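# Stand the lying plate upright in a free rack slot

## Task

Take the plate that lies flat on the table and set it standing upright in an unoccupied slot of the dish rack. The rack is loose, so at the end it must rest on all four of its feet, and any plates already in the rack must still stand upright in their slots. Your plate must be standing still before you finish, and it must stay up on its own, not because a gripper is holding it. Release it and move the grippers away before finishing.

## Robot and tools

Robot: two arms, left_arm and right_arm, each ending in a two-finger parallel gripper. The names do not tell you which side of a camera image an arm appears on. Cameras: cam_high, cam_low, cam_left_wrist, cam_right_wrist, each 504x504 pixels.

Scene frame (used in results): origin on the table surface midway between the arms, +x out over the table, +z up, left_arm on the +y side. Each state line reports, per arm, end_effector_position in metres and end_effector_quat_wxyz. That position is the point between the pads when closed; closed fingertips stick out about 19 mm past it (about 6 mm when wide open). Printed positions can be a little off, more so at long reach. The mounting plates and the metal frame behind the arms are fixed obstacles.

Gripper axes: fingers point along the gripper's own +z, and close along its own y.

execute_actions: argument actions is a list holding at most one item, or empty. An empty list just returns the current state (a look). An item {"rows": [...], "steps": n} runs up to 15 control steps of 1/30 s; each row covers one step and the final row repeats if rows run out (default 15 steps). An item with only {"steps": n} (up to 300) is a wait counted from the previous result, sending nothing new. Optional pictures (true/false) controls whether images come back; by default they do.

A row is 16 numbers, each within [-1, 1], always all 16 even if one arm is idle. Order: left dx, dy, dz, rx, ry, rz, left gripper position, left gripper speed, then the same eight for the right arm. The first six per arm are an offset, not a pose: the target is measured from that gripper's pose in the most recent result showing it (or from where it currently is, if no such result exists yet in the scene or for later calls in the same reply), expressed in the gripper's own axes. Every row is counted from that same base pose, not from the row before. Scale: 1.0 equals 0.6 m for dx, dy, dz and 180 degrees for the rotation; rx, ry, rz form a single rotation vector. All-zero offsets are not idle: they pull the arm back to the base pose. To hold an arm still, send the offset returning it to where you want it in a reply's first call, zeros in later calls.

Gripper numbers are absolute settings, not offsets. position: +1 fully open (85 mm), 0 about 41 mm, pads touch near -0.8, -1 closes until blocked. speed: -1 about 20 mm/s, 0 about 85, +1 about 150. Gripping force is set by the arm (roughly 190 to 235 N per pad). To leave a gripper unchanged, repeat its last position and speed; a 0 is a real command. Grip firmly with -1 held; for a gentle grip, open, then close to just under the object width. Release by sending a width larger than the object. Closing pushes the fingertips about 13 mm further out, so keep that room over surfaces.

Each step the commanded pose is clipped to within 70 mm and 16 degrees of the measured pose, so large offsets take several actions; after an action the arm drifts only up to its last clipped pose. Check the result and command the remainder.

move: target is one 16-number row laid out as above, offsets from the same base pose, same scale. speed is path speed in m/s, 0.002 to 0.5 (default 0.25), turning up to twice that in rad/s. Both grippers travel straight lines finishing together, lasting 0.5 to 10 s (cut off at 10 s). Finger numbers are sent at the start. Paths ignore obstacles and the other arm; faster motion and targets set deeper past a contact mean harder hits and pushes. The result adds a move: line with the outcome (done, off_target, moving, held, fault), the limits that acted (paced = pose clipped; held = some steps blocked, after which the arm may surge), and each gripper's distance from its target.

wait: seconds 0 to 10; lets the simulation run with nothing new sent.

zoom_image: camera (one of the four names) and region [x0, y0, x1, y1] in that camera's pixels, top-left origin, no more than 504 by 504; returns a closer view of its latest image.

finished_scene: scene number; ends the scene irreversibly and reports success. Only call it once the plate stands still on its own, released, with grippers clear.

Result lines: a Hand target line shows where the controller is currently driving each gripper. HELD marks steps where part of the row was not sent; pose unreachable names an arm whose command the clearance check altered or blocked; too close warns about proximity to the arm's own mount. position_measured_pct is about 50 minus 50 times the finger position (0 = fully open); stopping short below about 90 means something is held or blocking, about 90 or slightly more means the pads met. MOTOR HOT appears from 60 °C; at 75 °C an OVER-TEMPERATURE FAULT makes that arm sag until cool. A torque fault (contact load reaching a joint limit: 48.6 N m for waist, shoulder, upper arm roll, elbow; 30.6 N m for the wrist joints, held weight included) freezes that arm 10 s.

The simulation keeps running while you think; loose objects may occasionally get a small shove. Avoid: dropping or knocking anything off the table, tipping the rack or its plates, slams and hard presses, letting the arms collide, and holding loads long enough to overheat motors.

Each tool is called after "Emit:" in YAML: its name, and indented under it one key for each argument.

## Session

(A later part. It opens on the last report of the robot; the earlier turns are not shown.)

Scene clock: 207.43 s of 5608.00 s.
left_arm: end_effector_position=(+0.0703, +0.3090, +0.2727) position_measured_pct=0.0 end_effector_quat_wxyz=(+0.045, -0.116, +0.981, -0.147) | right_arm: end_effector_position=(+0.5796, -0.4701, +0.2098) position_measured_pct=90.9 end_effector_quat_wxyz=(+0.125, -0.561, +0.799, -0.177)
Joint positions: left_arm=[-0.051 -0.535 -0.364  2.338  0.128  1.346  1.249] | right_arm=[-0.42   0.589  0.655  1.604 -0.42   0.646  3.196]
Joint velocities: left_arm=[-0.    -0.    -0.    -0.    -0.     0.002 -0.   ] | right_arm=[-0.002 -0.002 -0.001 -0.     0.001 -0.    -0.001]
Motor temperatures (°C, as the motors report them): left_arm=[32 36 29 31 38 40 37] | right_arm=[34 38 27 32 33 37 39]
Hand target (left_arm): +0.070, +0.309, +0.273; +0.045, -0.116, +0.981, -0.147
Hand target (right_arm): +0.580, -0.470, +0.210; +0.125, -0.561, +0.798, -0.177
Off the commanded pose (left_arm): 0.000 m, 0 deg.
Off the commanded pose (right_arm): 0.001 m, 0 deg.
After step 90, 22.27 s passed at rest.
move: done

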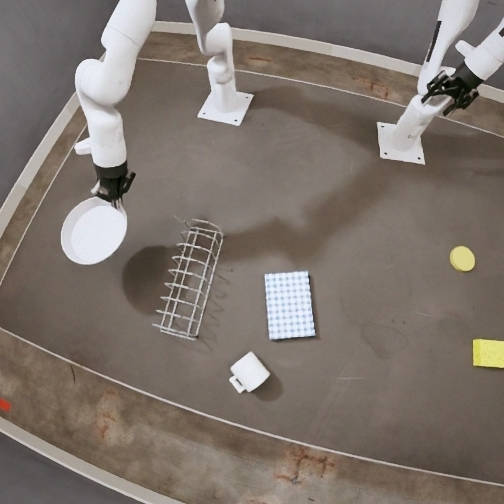

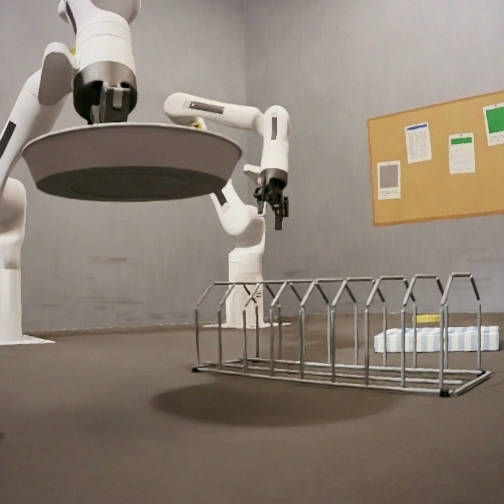

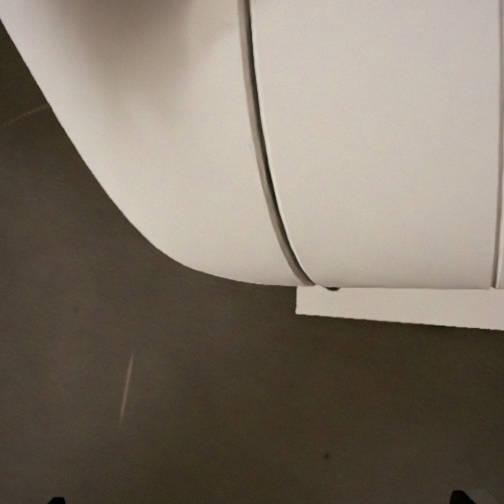

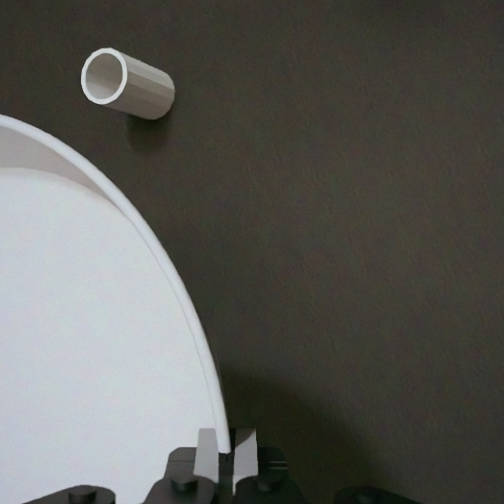

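Emit:
move:
  target: [0,0,0,0,0,0,1,0, -0.3475,-0.0510,-0.2152,-0.1243,-0.3082,0.8505,-1,-1]
  speed: 0.3

Scene clock: 227.50 s of 5608.00 s.
left_arm: end_effector_position=(+0.0703, +0.3090, +0.2727) position_measured_pct=0.0 end_effector_quat_wxyz=(+0.045, -0.116, +0.981, -0.147) | right_arm: end_effector_position=(+0.6250, -0.2648, +0.3409) position_measured_pct=90.9 end_effector_quat_wxyz=(+0.374, +0.582, +0.609, +0.389)
Joint positions: left_arm=[-0.051 -0.535 -0.364  2.338  0.128  1.346  1.249] | right_arm=[-1.051  0.489  0.923  1.969 -2.89   0.278  2.51 ]
Joint velocities: left_arm=[ 0.  0.  0.  0. -0. -0.  0.] | right_arm=[-0.002  0.001 -0.     0.001 -0.001 -0.     0.001]
Motor temperatures (°C, as the motors report them): left_arm=[32 36 29 31 38 40 37] | right_arm=[34 38 27 32 33 37 39]
Hand target (left_arm): +0.070, +0.309, +0.273; +0.045, -0.116, +0.981, -0.147
Hand target (right_arm): +0.625, -0.265, +0.341; +0.374, +0.582, +0.609, +0.389
Off the commanded pose (left_arm): 0.000 m, 0 deg.
Off the commanded pose (right_arm): 0.001 m, 0 deg.
After step 90, 11.60 s passed at rest.
move: done

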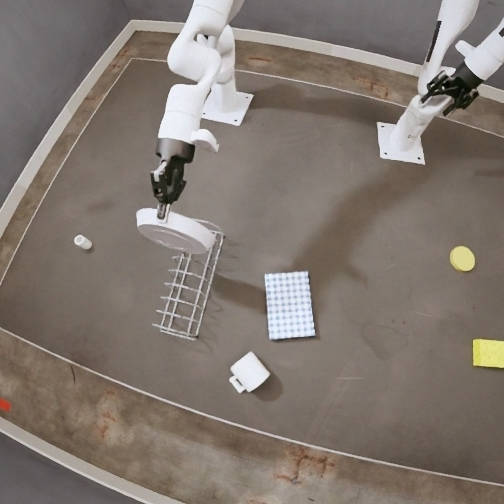

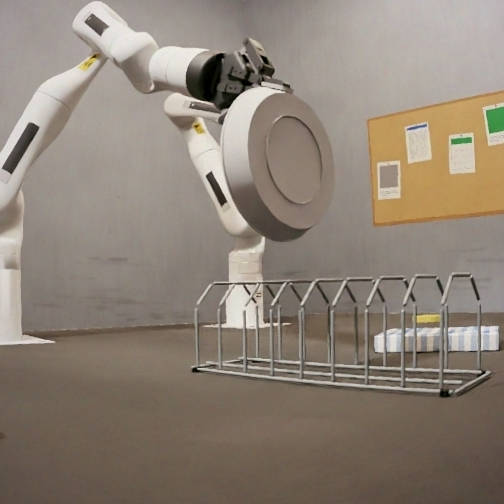

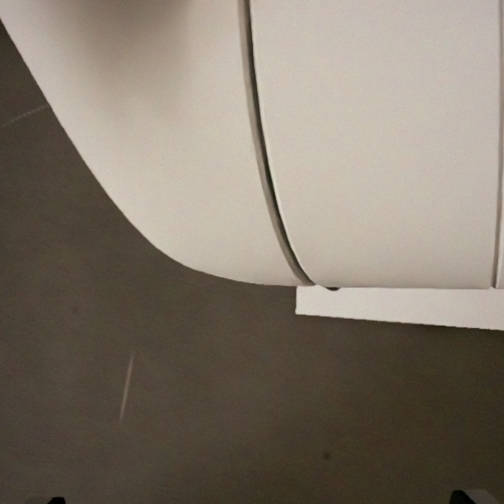

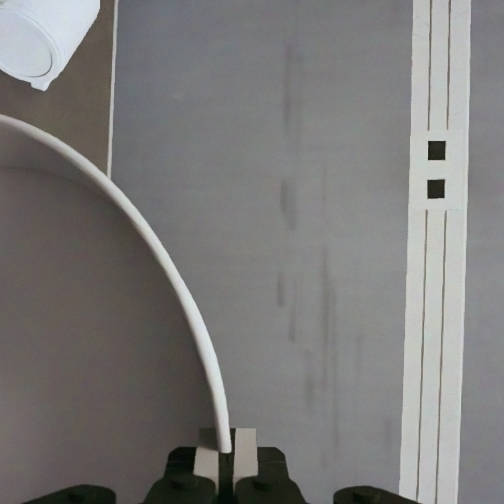

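Emit:
zoom_image:
  camera: "cam_low"
  region: [170, 70, 500, 400]

Emit:
zoom_image:
  camera: "cam_high"
  region: [110, 170, 270, 350]

Region (170, 70, 500, 400) of cam_low's 504x504 image, scaled by 1.527, with more detail than that image has.

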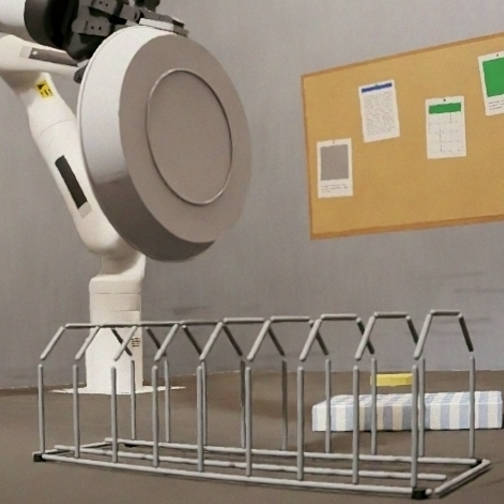

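Region (110, 170, 270, 350) of cam_high's 504x504 image, scaled by 2.800, with more detail than that image has.

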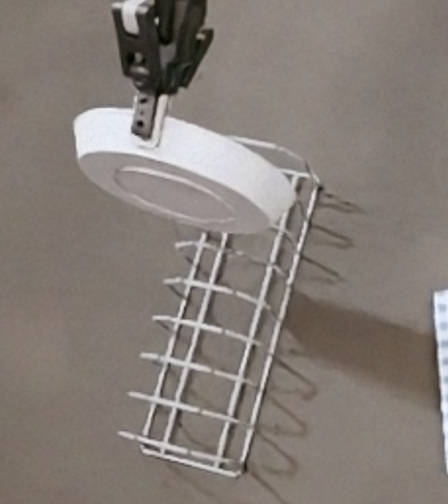

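Emit:
move:
  target: [0,0,0,0,0,0,1,0, 0,-0.0574,0.0268,0,0,0,-1,-1]
  speed: 0.08

Emit:
zoom_image:
  camera: "cam_low"
  region: [190, 200, 370, 380]

Emit:
zoom_image:
  camera: "cam_high"
  region: [120, 190, 250, 320]

Scene clock: 237.90 s of 5608.00 s.
left_arm: end_effector_position=(+0.0703, +0.3090, +0.2727) position_measured_pct=0.0 end_effector_quat_wxyz=(+0.045, -0.116, +0.981, -0.147) | right_arm: end_effector_position=(+0.6251, -0.2648, +0.3033) position_measured_pct=90.9 end_effector_quat_wxyz=(+0.374, +0.582, +0.608, +0.389)
Joint positions: left_arm=[-0.051 -0.535 -0.364  2.338  0.128  1.346  1.249] | right_arm=[-1.024  0.576  0.908  2.02  -2.927  0.399  2.494]
Joint velocities: left_arm=[ 0.     0.     0.    -0.001  0.     0.002 -0.   ] | right_arm=[ 0.003  0.007  0.     0.001 -0.001  0.     0.001]
Motor temperatures (°C, as the motors report them): left_arm=[32 36 29 31 38 40 37] | right_arm=[34 38 27 32 33 37 39]
Hand target (left_arm): +0.070, +0.309, +0.273; +0.045, -0.116, +0.981, -0.147
Hand target (right_arm): +0.625, -0.265, +0.303; +0.374, +0.582, +0.609, +0.389
Off the commanded pose (left_arm): 0.000 m, 0 deg.
Off the commanded pose (right_arm): 0.000 m, 0 deg.
After step 90, 6.63 s passed at rest.
move: done

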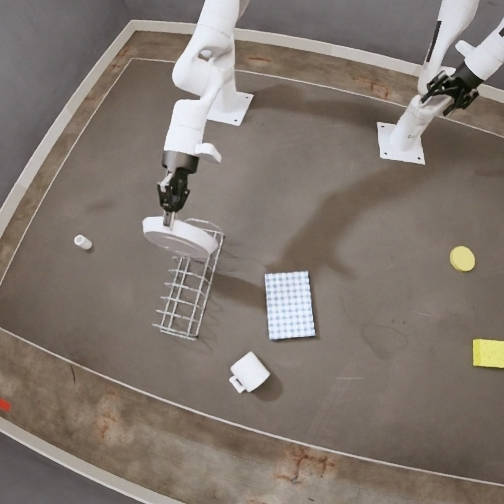

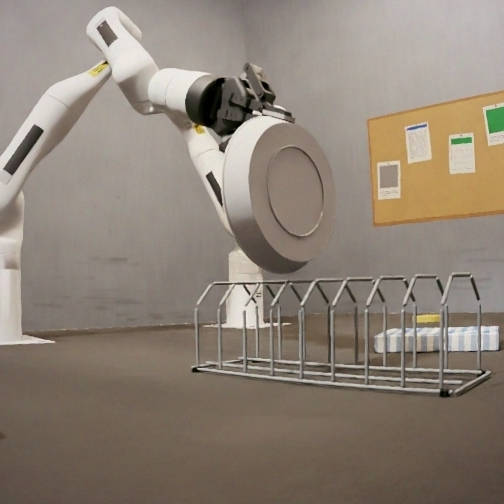

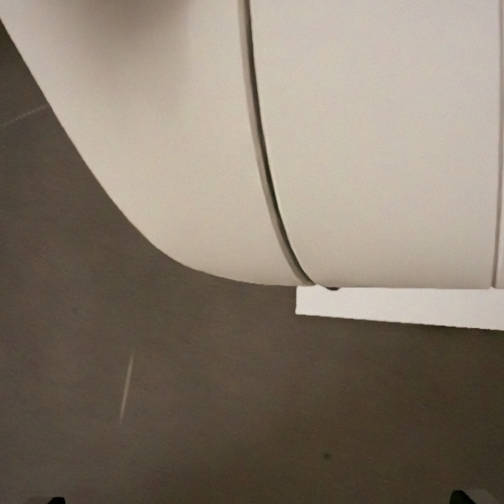

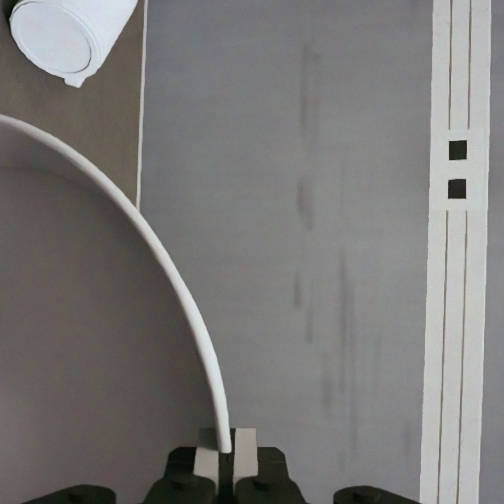

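Region (190, 200, 370, 380) of cam_low's 504x504 image, scaled by 2.800, with more detail than that image has.

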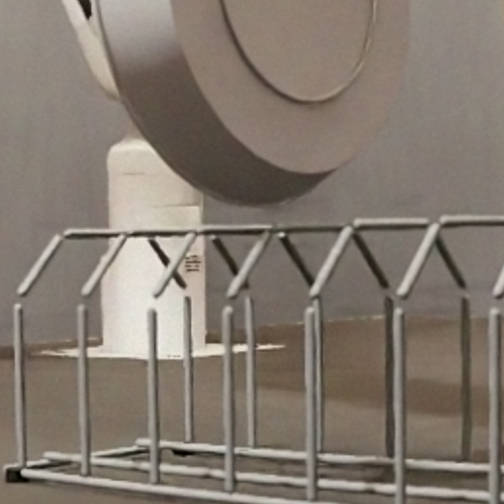

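Region (120, 190, 250, 320) of cam_high's 504x504 image, scaled by 3.877, with more detail than that image has.

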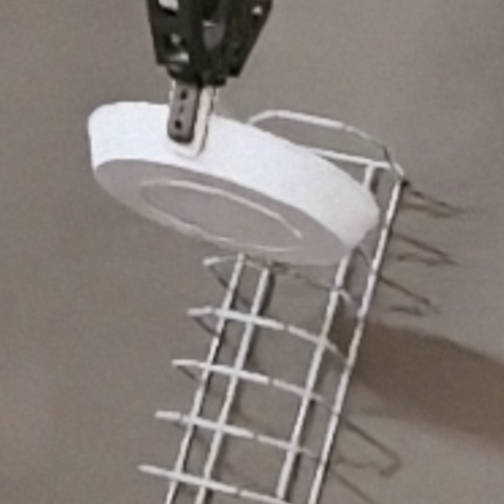

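Emit:
zoom_image:
  camera: "cam_high"
  region: [140, 210, 230, 300]

Region (140, 210, 230, 300) of cam_high's 504x504 image, scaled by 5.600, with more detail than that image has.

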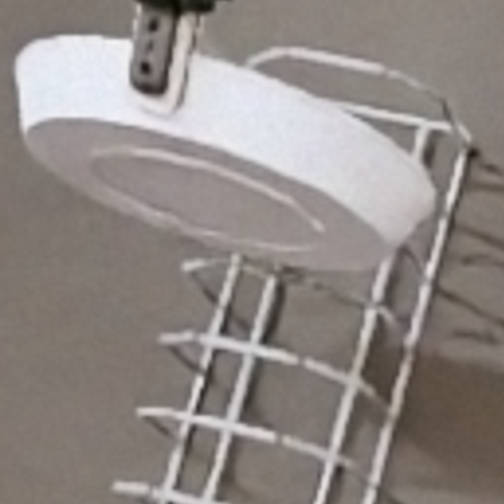

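Emit:
move:
  target: [0,0,0,0,0,0,1,0, 0,-0.0288,0.0171,0,0,0,-1,-1]
  speed: 0.03

Emit:
zoom_image:
  camera: "cam_low"
  region: [190, 200, 370, 380]

Emit:
zoom_image:
  camera: "cam_high"
  region: [140, 210, 230, 300]

Scene clock: 283.23 s of 5608.00 s.
left_arm: end_effector_position=(+0.0703, +0.3090, +0.2727) position_measured_pct=0.0 end_effector_quat_wxyz=(+0.045, -0.116, +0.981, -0.147) | right_arm: end_effector_position=(+0.6272, -0.2646, +0.2838) position_measured_pct=90.9 end_effector_quat_wxyz=(+0.374, +0.582, +0.608, +0.390)
Joint positions: left_arm=[-0.051 -0.535 -0.364  2.338  0.128  1.346  1.249] | right_arm=[-1.004  0.626  0.894  2.037 -2.946  0.458  2.483]
Joint velocities: left_arm=[-0.001  0.    -0.    -0.    -0.     0.001  0.   ] | right_arm=[ 0.001  0.001  0.    -0.001 -0.     0.001  0.   ]
Motor temperatures (°C, as the motors report them): left_arm=[32 36 29 31 38 40 37] | right_arm=[34 38 27 32 33 37 39]
Hand target (left_arm): +0.070, +0.309, +0.273; +0.045, -0.116, +0.981, -0.147
Hand target (right_arm): +0.627, -0.265, +0.283; +0.374, +0.582, +0.608, +0.389
Off the commanded pose (left_arm): 0.000 m, 0 deg.
Off the commanded pose (right_arm): 0.000 m, 0 deg.
After step 90, 41.43 s passed at rest.
move: done

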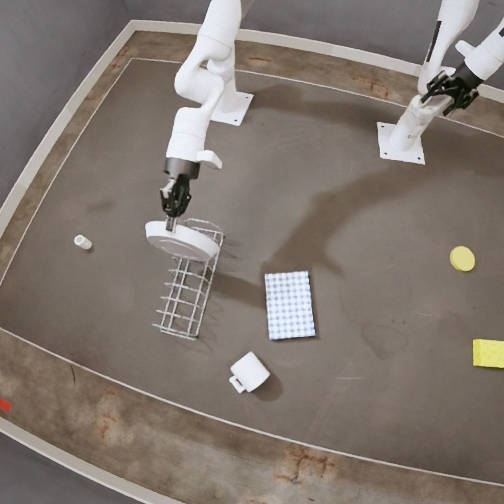

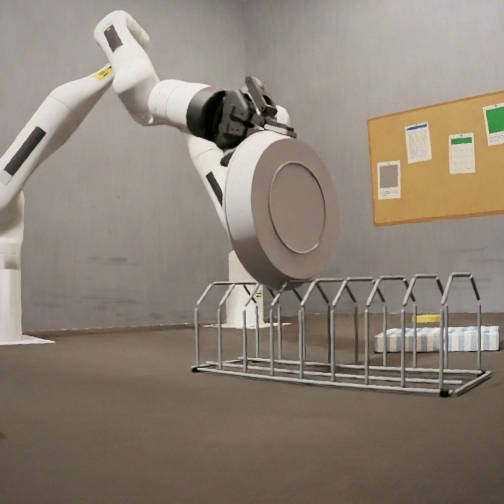

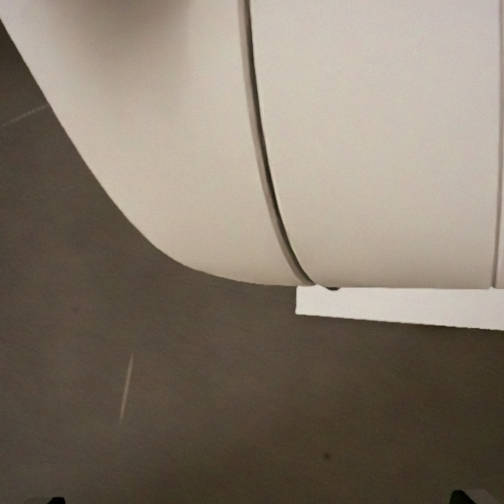

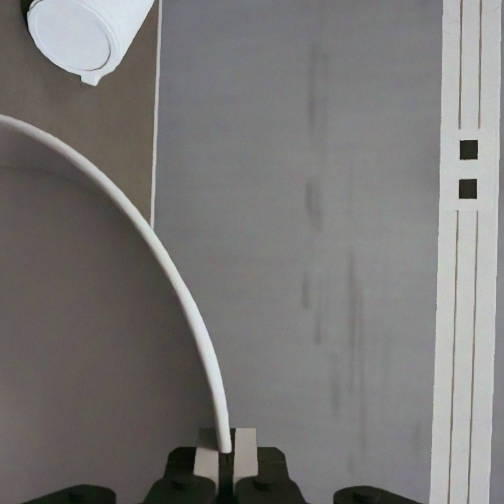

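Region (190, 200, 370, 380) of cam_low's 504x504 image, scaled by 2.800, with more detail than that image has.

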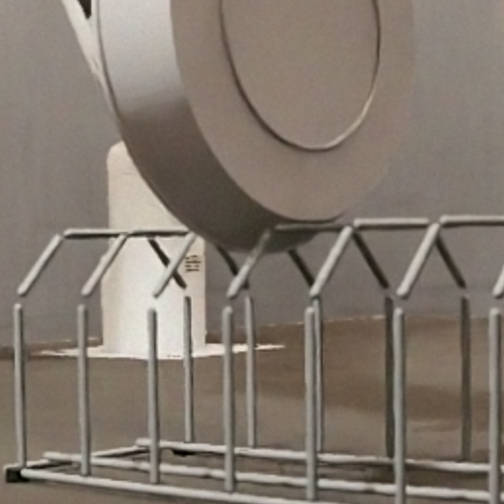

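Region (140, 210, 230, 300) of cam_high's 504x504 image, scaled by 5.600, with more detail than that image has.

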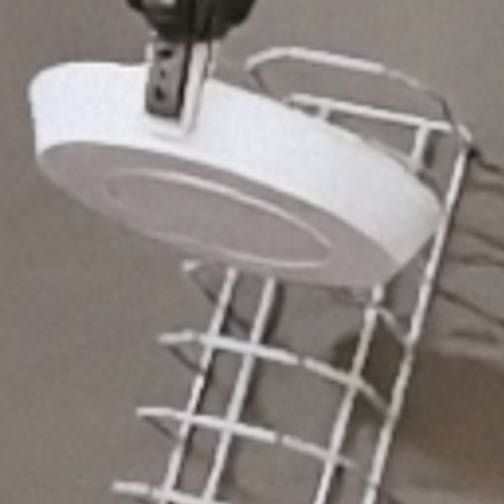

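Emit:
move:
  target: [0,0,0,0,0,0,1,0, 0,-0.0035,-0.00755,0,0,0,-1,-1]
  speed: 0.01

Emit:
zoom_image:
  camera: "cam_low"
  region: [190, 200, 370, 380]

Emit:
zoom_image:
  camera: "cam_high"
  region: [140, 210, 230, 300]

Scene clock: 322.50 s of 5608.00 s.
left_arm: end_effector_position=(+0.0703, +0.3090, +0.2727) position_measured_pct=0.0 end_effector_quat_wxyz=(+0.045, -0.116, +0.981, -0.147) | right_arm: end_effector_position=(+0.6222, -0.2649, +0.2838) position_measured_pct=90.9 end_effector_quat_wxyz=(+0.374, +0.582, +0.608, +0.389)
Joint positions: left_arm=[-0.051 -0.535 -0.364  2.338  0.128  1.346  1.249] | right_arm=[-1.017  0.621  0.903  2.052 -2.952  0.464  2.488]
Joint velocities: left_arm=[ 0.001 -0.     0.    -0.    -0.     0.001  0.   ] | right_arm=[-0.002 -0.001 -0.001  0.001  0.001 -0.     0.   ]
Motor temperatures (°C, as the motors report them): left_arm=[32 36 29 31 38 40 37] | right_arm=[34 38 27 32 33 37 39]
Hand target (left_arm): +0.070, +0.309, +0.273; +0.045, -0.116, +0.981, -0.147
Hand target (right_arm): +0.622, -0.265, +0.284; +0.374, +0.582, +0.608, +0.390
Off the commanded pose (left_arm): 0.000 m, 0 deg.
Off the commanded pose (right_arm): 0.000 m, 0 deg.
After step 90, 35.53 s passed at rest.
move: done

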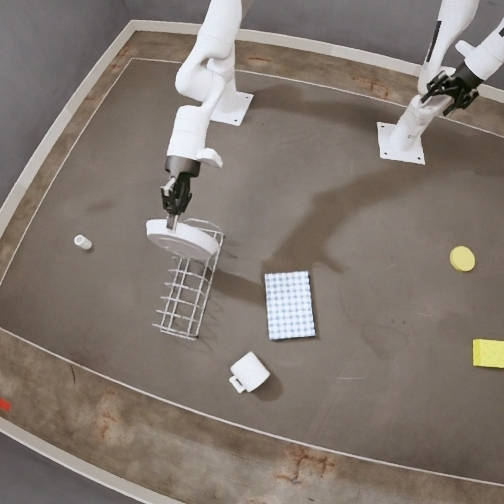

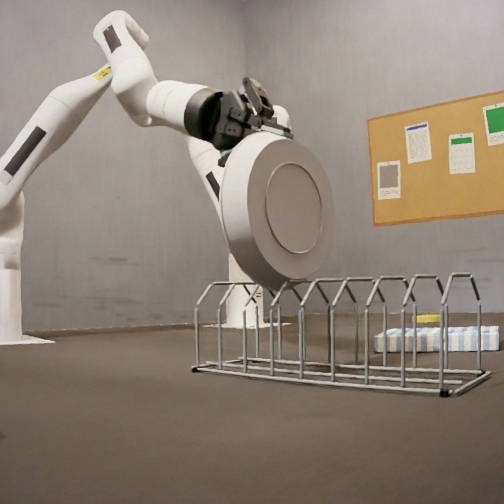

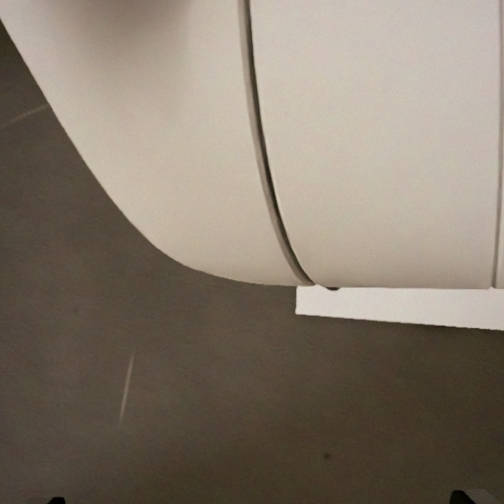

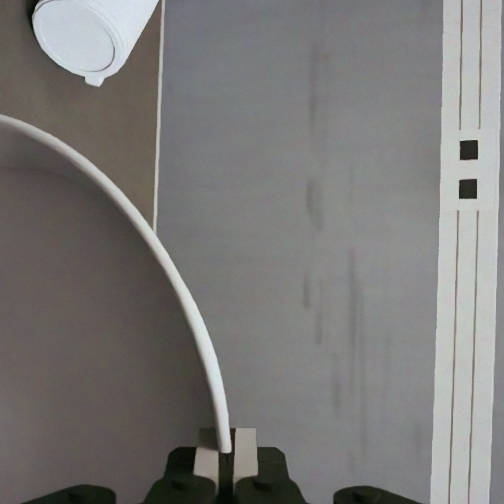

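Region (190, 200, 370, 380) of cam_low's 504x504 image, scaled by 2.800, with more detail than that image has.

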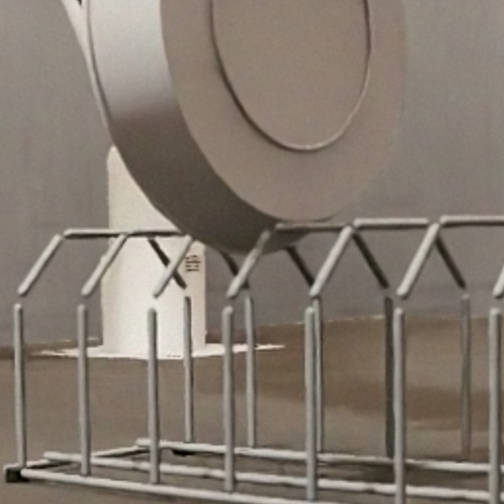

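Region (140, 210, 230, 300) of cam_high's 504x504 image, scaled by 5.600, with more detail than that image has.

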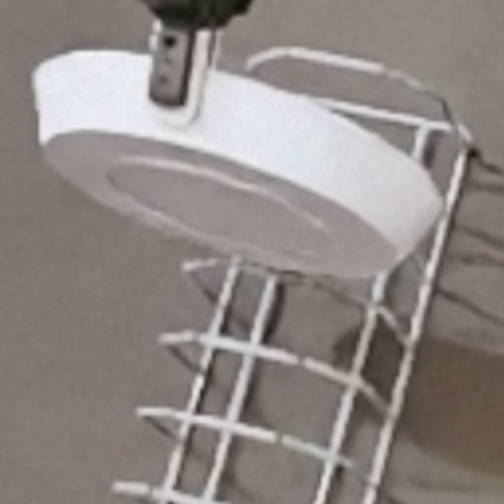

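Emit:
zoom_image:
  camera: "cam_low"
  region: [200, 120, 380, 300]

Region (200, 120, 380, 300) of cam_low's 504x504 image, scaled by 2.800, with more detail than that image has.

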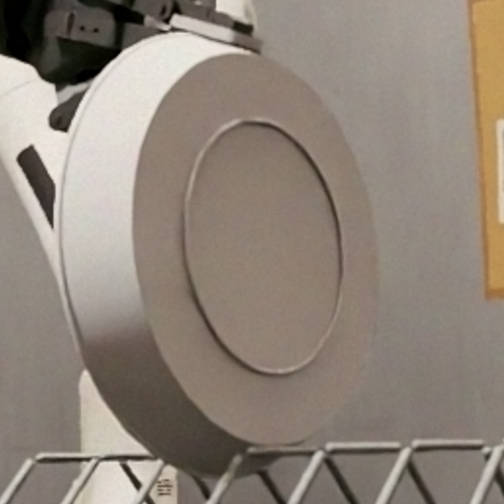

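Emit:
move:
  target: [0,0,0,0,0,0,1,0, 0.0083,0.0021,0.0045,0.0167,0,0,-1,-1]
  speed: 0.02

Emit:
zoom_image:
  camera: "cam_low"
  region: [200, 120, 380, 300]

Emit:
zoom_image:
  camera: "cam_high"
  region: [140, 210, 230, 300]

Scene clock: 363.20 s of 5608.00 s.
left_arm: end_effector_position=(+0.0703, +0.3090, +0.2727) position_measured_pct=0.0 end_effector_quat_wxyz=(+0.045, -0.116, +0.981, -0.147) | right_arm: end_effector_position=(+0.6252, -0.2598, +0.2839) position_measured_pct=90.9 end_effector_quat_wxyz=(+0.358, +0.592, +0.618, +0.374)
Joint positions: left_arm=[-0.051 -0.535 -0.364  2.338  0.128  1.346  1.249] | right_arm=[-0.993  0.586  0.859  1.999 -2.904  0.351  2.473]
Joint velocities: left_arm=[ 0.     0.     0.    -0.001 -0.     0.001  0.   ] | right_arm=[ 0.001 -0.001  0.    -0.     0.001 -0.    -0.001]
Motor temperatures (°C, as the motors report them): left_arm=[32 36 29 31 38 40 37] | right_arm=[34 37 27 32 33 37 39]
Hand target (left_arm): +0.070, +0.309, +0.273; +0.045, -0.116, +0.981, -0.147
Hand target (right_arm): +0.625, -0.260, +0.284; +0.358, +0.592, +0.618, +0.373
Off the commanded pose (left_arm): 0.000 m, 0 deg.
Off the commanded pose (right_arm): 0.000 m, 0 deg.
After step 90, 36.17 s passed at rest.
move: done

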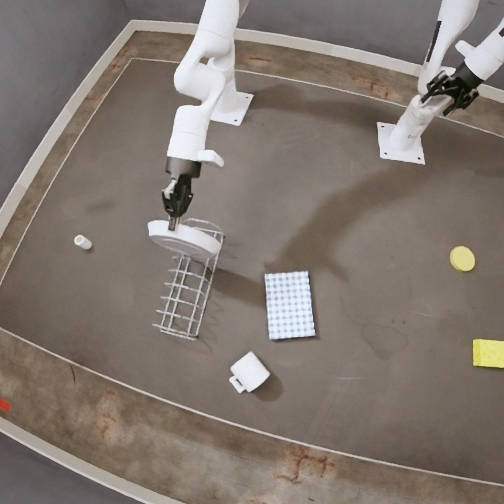

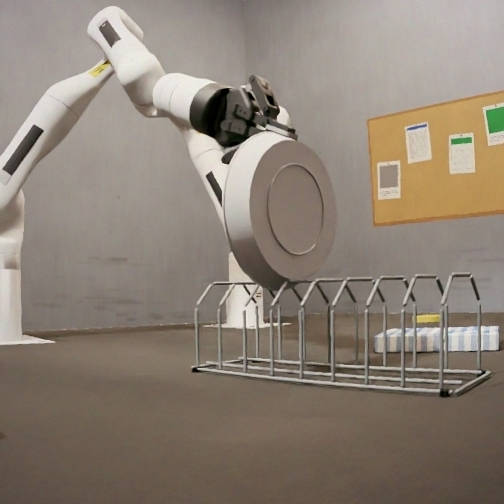

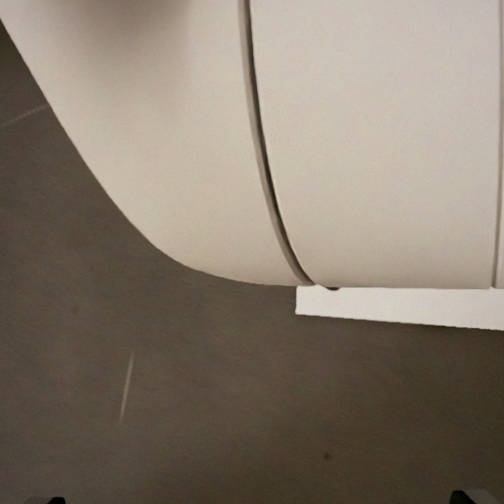

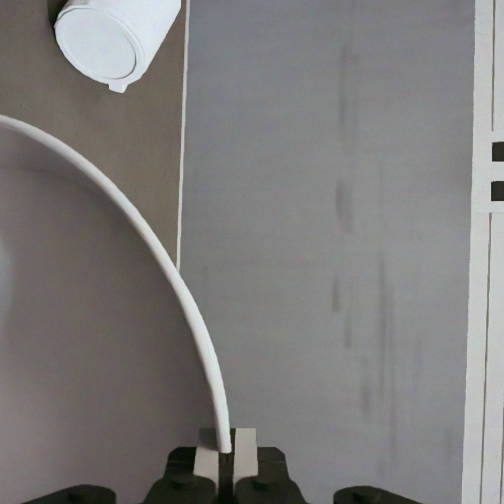

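Region (200, 120, 380, 300) of cam_low's 504x504 image, scaled by 2.800, with more detail than that image has.

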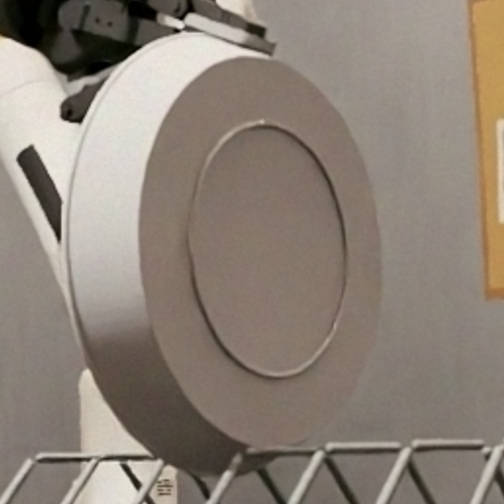

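Region (140, 210, 230, 300) of cam_high's 504x504 image, scaled by 5.600, with more detail than that image has.

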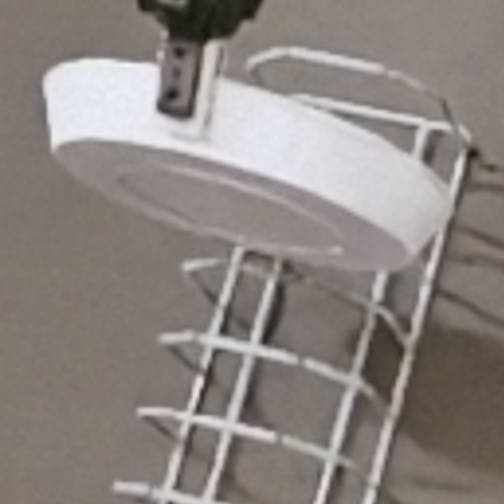

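Emit:
move:
  target: [0,0,0,0,0,0,1,0, 0,-0.0442,0.0234,0,0,0,-1,-1]
  speed: 0.03

Emit:
zoom_image:
  camera: "cam_low"
  region: [190, 200, 370, 380]

Emit:
zoom_image:
  camera: "cam_high"
  region: [140, 210, 230, 300]

Scene clock: 371.07 s of 5608.00 s.
left_arm: end_effector_position=(+0.0703, +0.3090, +0.2727) position_measured_pct=0.0 end_effector_quat_wxyz=(+0.045, -0.116, +0.981, -0.147) | right_arm: end_effector_position=(+0.6254, -0.2598, +0.2543) position_measured_pct=90.9 end_effector_quat_wxyz=(+0.358, +0.592, +0.618, +0.374)
Joint positions: left_arm=[-0.051 -0.535 -0.364  2.338  0.128  1.346  1.249] | right_arm=[-0.977  0.659  0.848  2.03  -2.937  0.442  2.462]
Joint velocities: left_arm=[-0.001 -0.     0.     0.001  0.     0.     0.   ] | right_arm=[ 0.001  0.004 -0.    -0.    -0.001 -0.001  0.   ]
Motor temperatures (°C, as the motors report them): left_arm=[32 36 29 31 38 40 37] | right_arm=[34 37 27 32 33 37 39]
Hand target (left_arm): +0.070, +0.309, +0.273; +0.045, -0.116, +0.981, -0.147
Hand target (right_arm): +0.625, -0.260, +0.254; +0.358, +0.592, +0.618, +0.374
Off the commanded pose (left_arm): 0.000 m, 0 deg.
Off the commanded pose (right_arm): 0.000 m, 0 deg.
After step 90, 3.63 s passed at rest.
move: done

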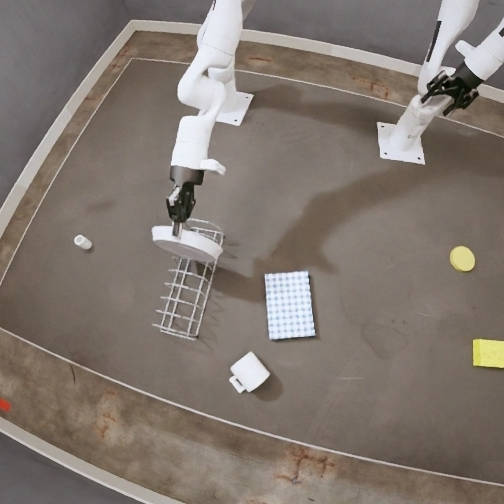

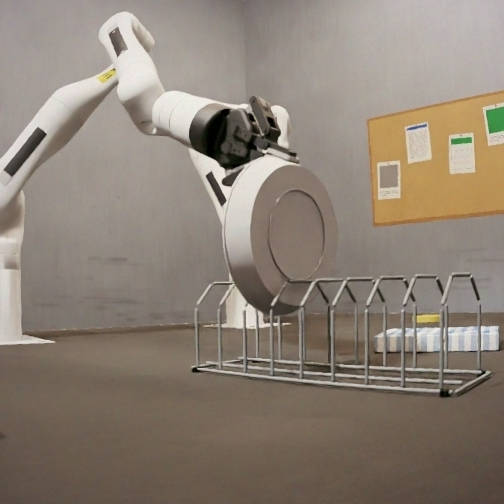

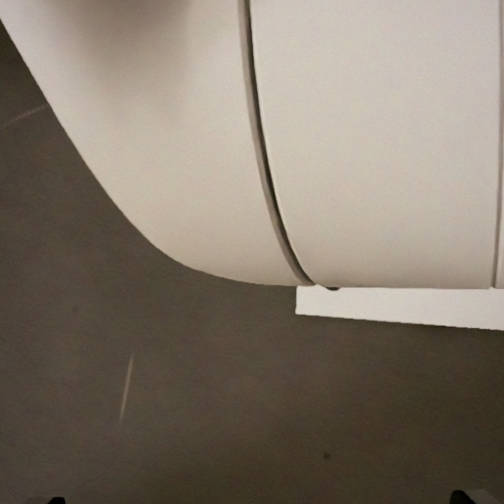

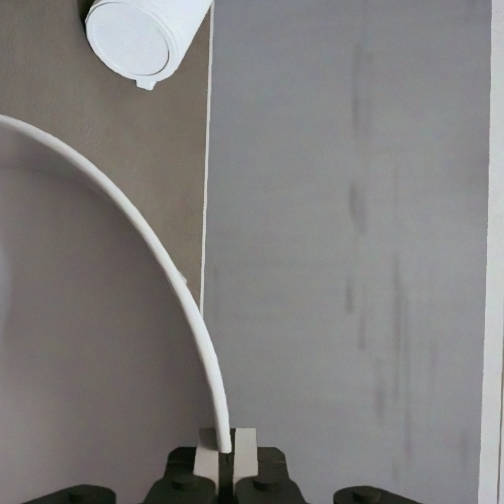

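Region (190, 200, 370, 380) of cam_low's 504x504 image, scaled by 2.800, with more detail than that image has.

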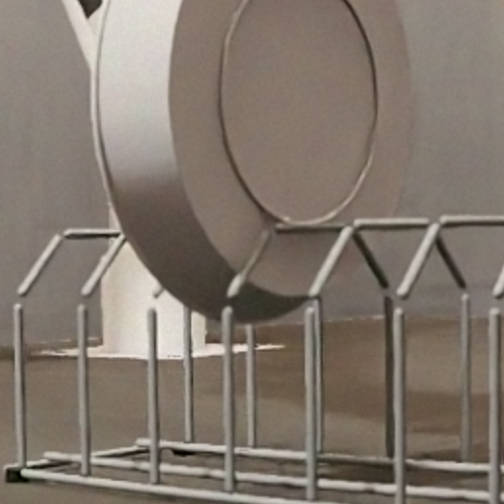

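Region (140, 210, 230, 300) of cam_high's 504x504 image, scaled by 5.600, with more detail than that image has.

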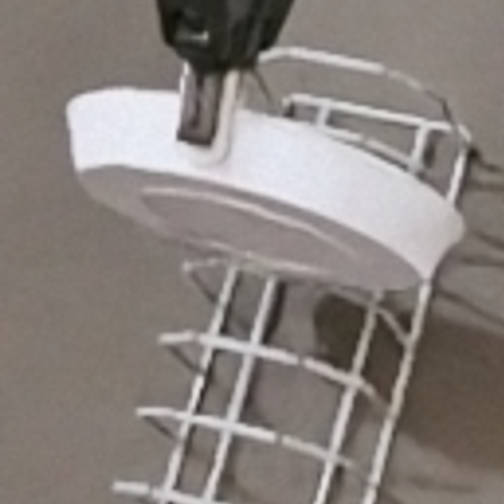

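Emit:
move:
  target: [0,0,0,0,0,0,1,0, 0,-0.0221,0.0117,0,0,0,-1,-1]
  speed: 0.015

Emit:
zoom_image:
  camera: "cam_low"
  region: [190, 200, 370, 380]

Emit:
zoom_image:
  camera: "cam_high"
  region: [140, 210, 230, 300]

Scene clock: 377.27 s of 5608.00 s.
left_arm: end_effector_position=(+0.0703, +0.3090, +0.2727) position_measured_pct=0.0 end_effector_quat_wxyz=(+0.045, -0.116, +0.981, -0.147) | right_arm: end_effector_position=(+0.6255, -0.2598, +0.2395) position_measured_pct=90.9 end_effector_quat_wxyz=(+0.358, +0.591, +0.618, +0.374)
Joint positions: left_arm=[-0.051 -0.535 -0.364  2.338  0.128  1.346  1.249] | right_arm=[-0.968  0.697  0.841  2.043 -2.955  0.486  2.456]
Joint velocities: left_arm=[ 0.    -0.     0.     0.001 -0.    -0.    -0.   ] | right_arm=[ 0.001  0.003 -0.    -0.    -0.001  0.001  0.001]
Motor temperatures (°C, as the motors report them): left_arm=[32 36 29 31 38 40 37] | right_arm=[34 37 27 32 33 37 39]
Hand target (left_arm): +0.070, +0.309, +0.273; +0.045, -0.116, +0.981, -0.147
Hand target (right_arm): +0.625, -0.260, +0.239; +0.358, +0.592, +0.618, +0.374
Off the commanded pose (left_arm): 0.000 m, 0 deg.
Off the commanded pose (right_arm): 0.000 m, 0 deg.
After step 90, 2.00 s passed at rest.
move: done

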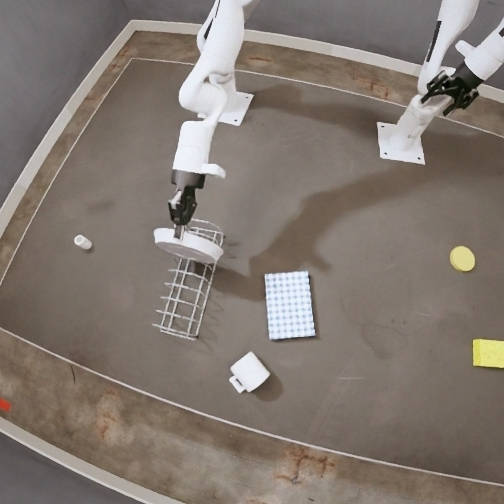

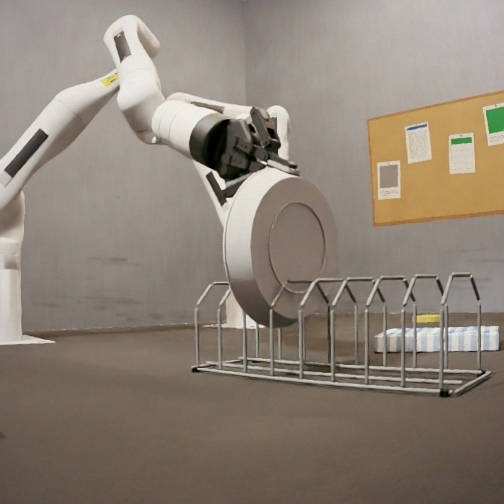

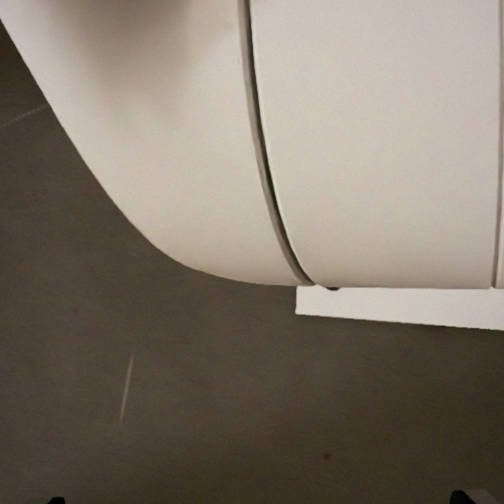

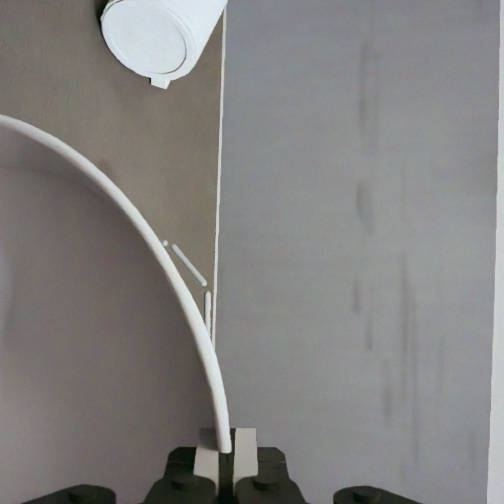

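Region (190, 200, 370, 380) of cam_low's 504x504 image, scaled by 2.800, with more detail than that image has.

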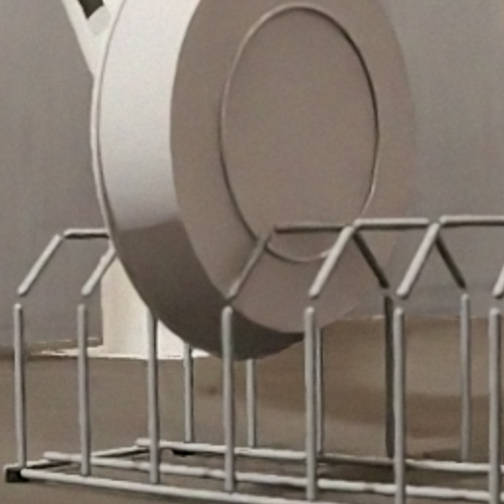

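Region (140, 210, 230, 300) of cam_high's 504x504 image, scaled by 5.600, with more detail than that image has.

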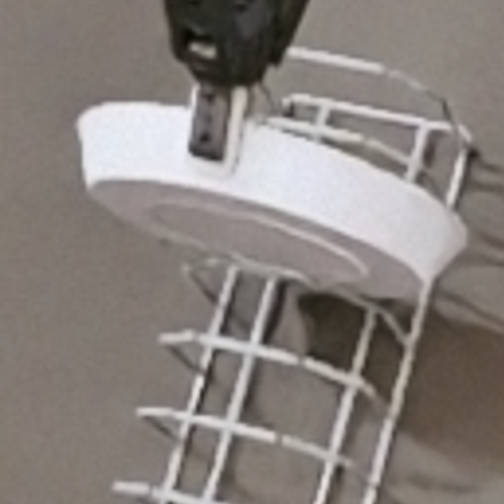

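Emit:
move:
  target: [0,0,0,0,0,0,1,0, 0,-0.056,0.0296,0,0,0,-1,-1]
  speed: 0.03

Emit:
zoom_image:
  camera: "cam_low"
  region: [190, 220, 370, 400]

Emit:
zoom_image:
  camera: "cam_high"
  region: [140, 210, 230, 300]

Scene clock: 385.67 s of 5608.00 s.
left_arm: end_effector_position=(+0.0703, +0.3090, +0.2727) position_measured_pct=0.0 end_effector_quat_wxyz=(+0.045, -0.116, +0.981, -0.147) | right_arm: end_effector_position=(+0.6256, -0.2598, +0.2018) position_measured_pct=90.9 end_effector_quat_wxyz=(+0.358, +0.591, +0.618, +0.374)
Joint positions: left_arm=[-0.051 -0.535 -0.364  2.338  0.128  1.346  1.249] | right_arm=[-0.947  0.796  0.82   2.068 -3.002  0.591  2.443]
Joint velocities: left_arm=[-0.     0.    -0.     0.    -0.     0.001  0.   ] | right_arm=[ 0.002  0.003  0.001  0.     0.    -0.     0.001]
Motor temperatures (°C, as the motors report them): left_arm=[32 36 29 31 38 40 37] | right_arm=[34 37 27 32 33 37 39]
Hand target (left_arm): +0.070, +0.309, +0.273; +0.045, -0.116, +0.981, -0.147
Hand target (right_arm): +0.626, -0.260, +0.202; +0.358, +0.592, +0.618, +0.374
Off the commanded pose (left_arm): 0.000 m, 0 deg.
Off the commanded pose (right_arm): 0.000 m, 0 deg.
After step 90, 3.90 s passed at rest.
move: done

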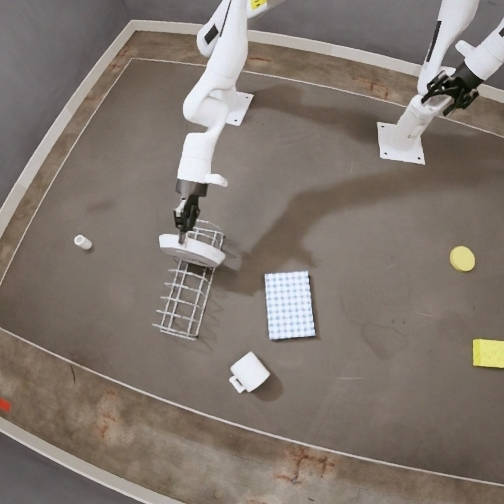

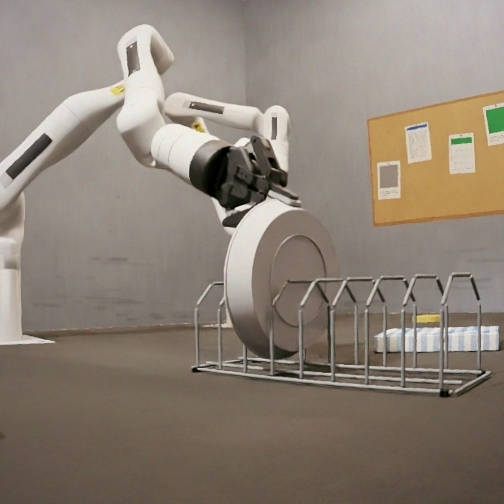

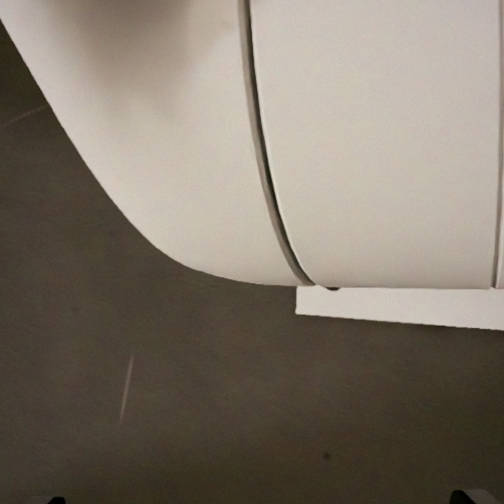

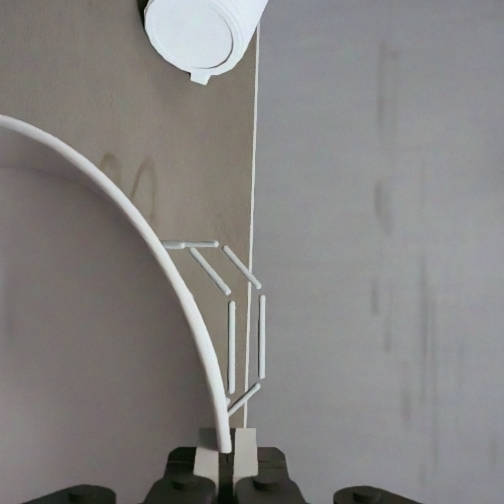

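Region (190, 220, 370, 400) of cam_low's 504x504 image, scaled by 2.800, with more detail than that image has.

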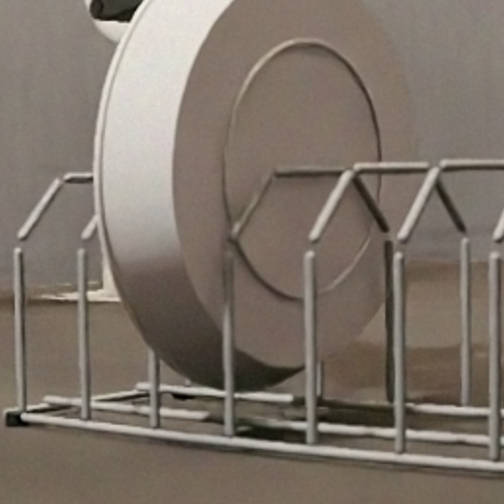

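Region (140, 210, 230, 300) of cam_high's 504x504 image, scaled by 5.600, with more detail than that image has.

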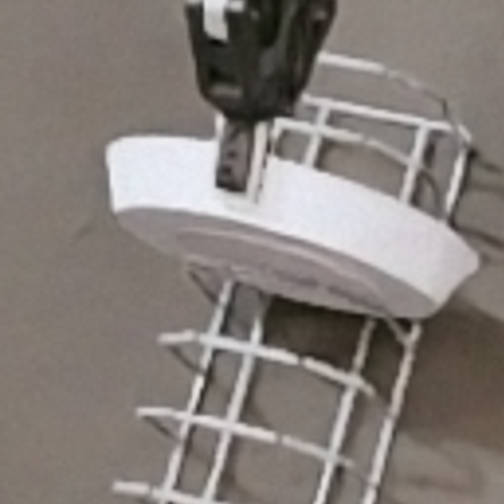

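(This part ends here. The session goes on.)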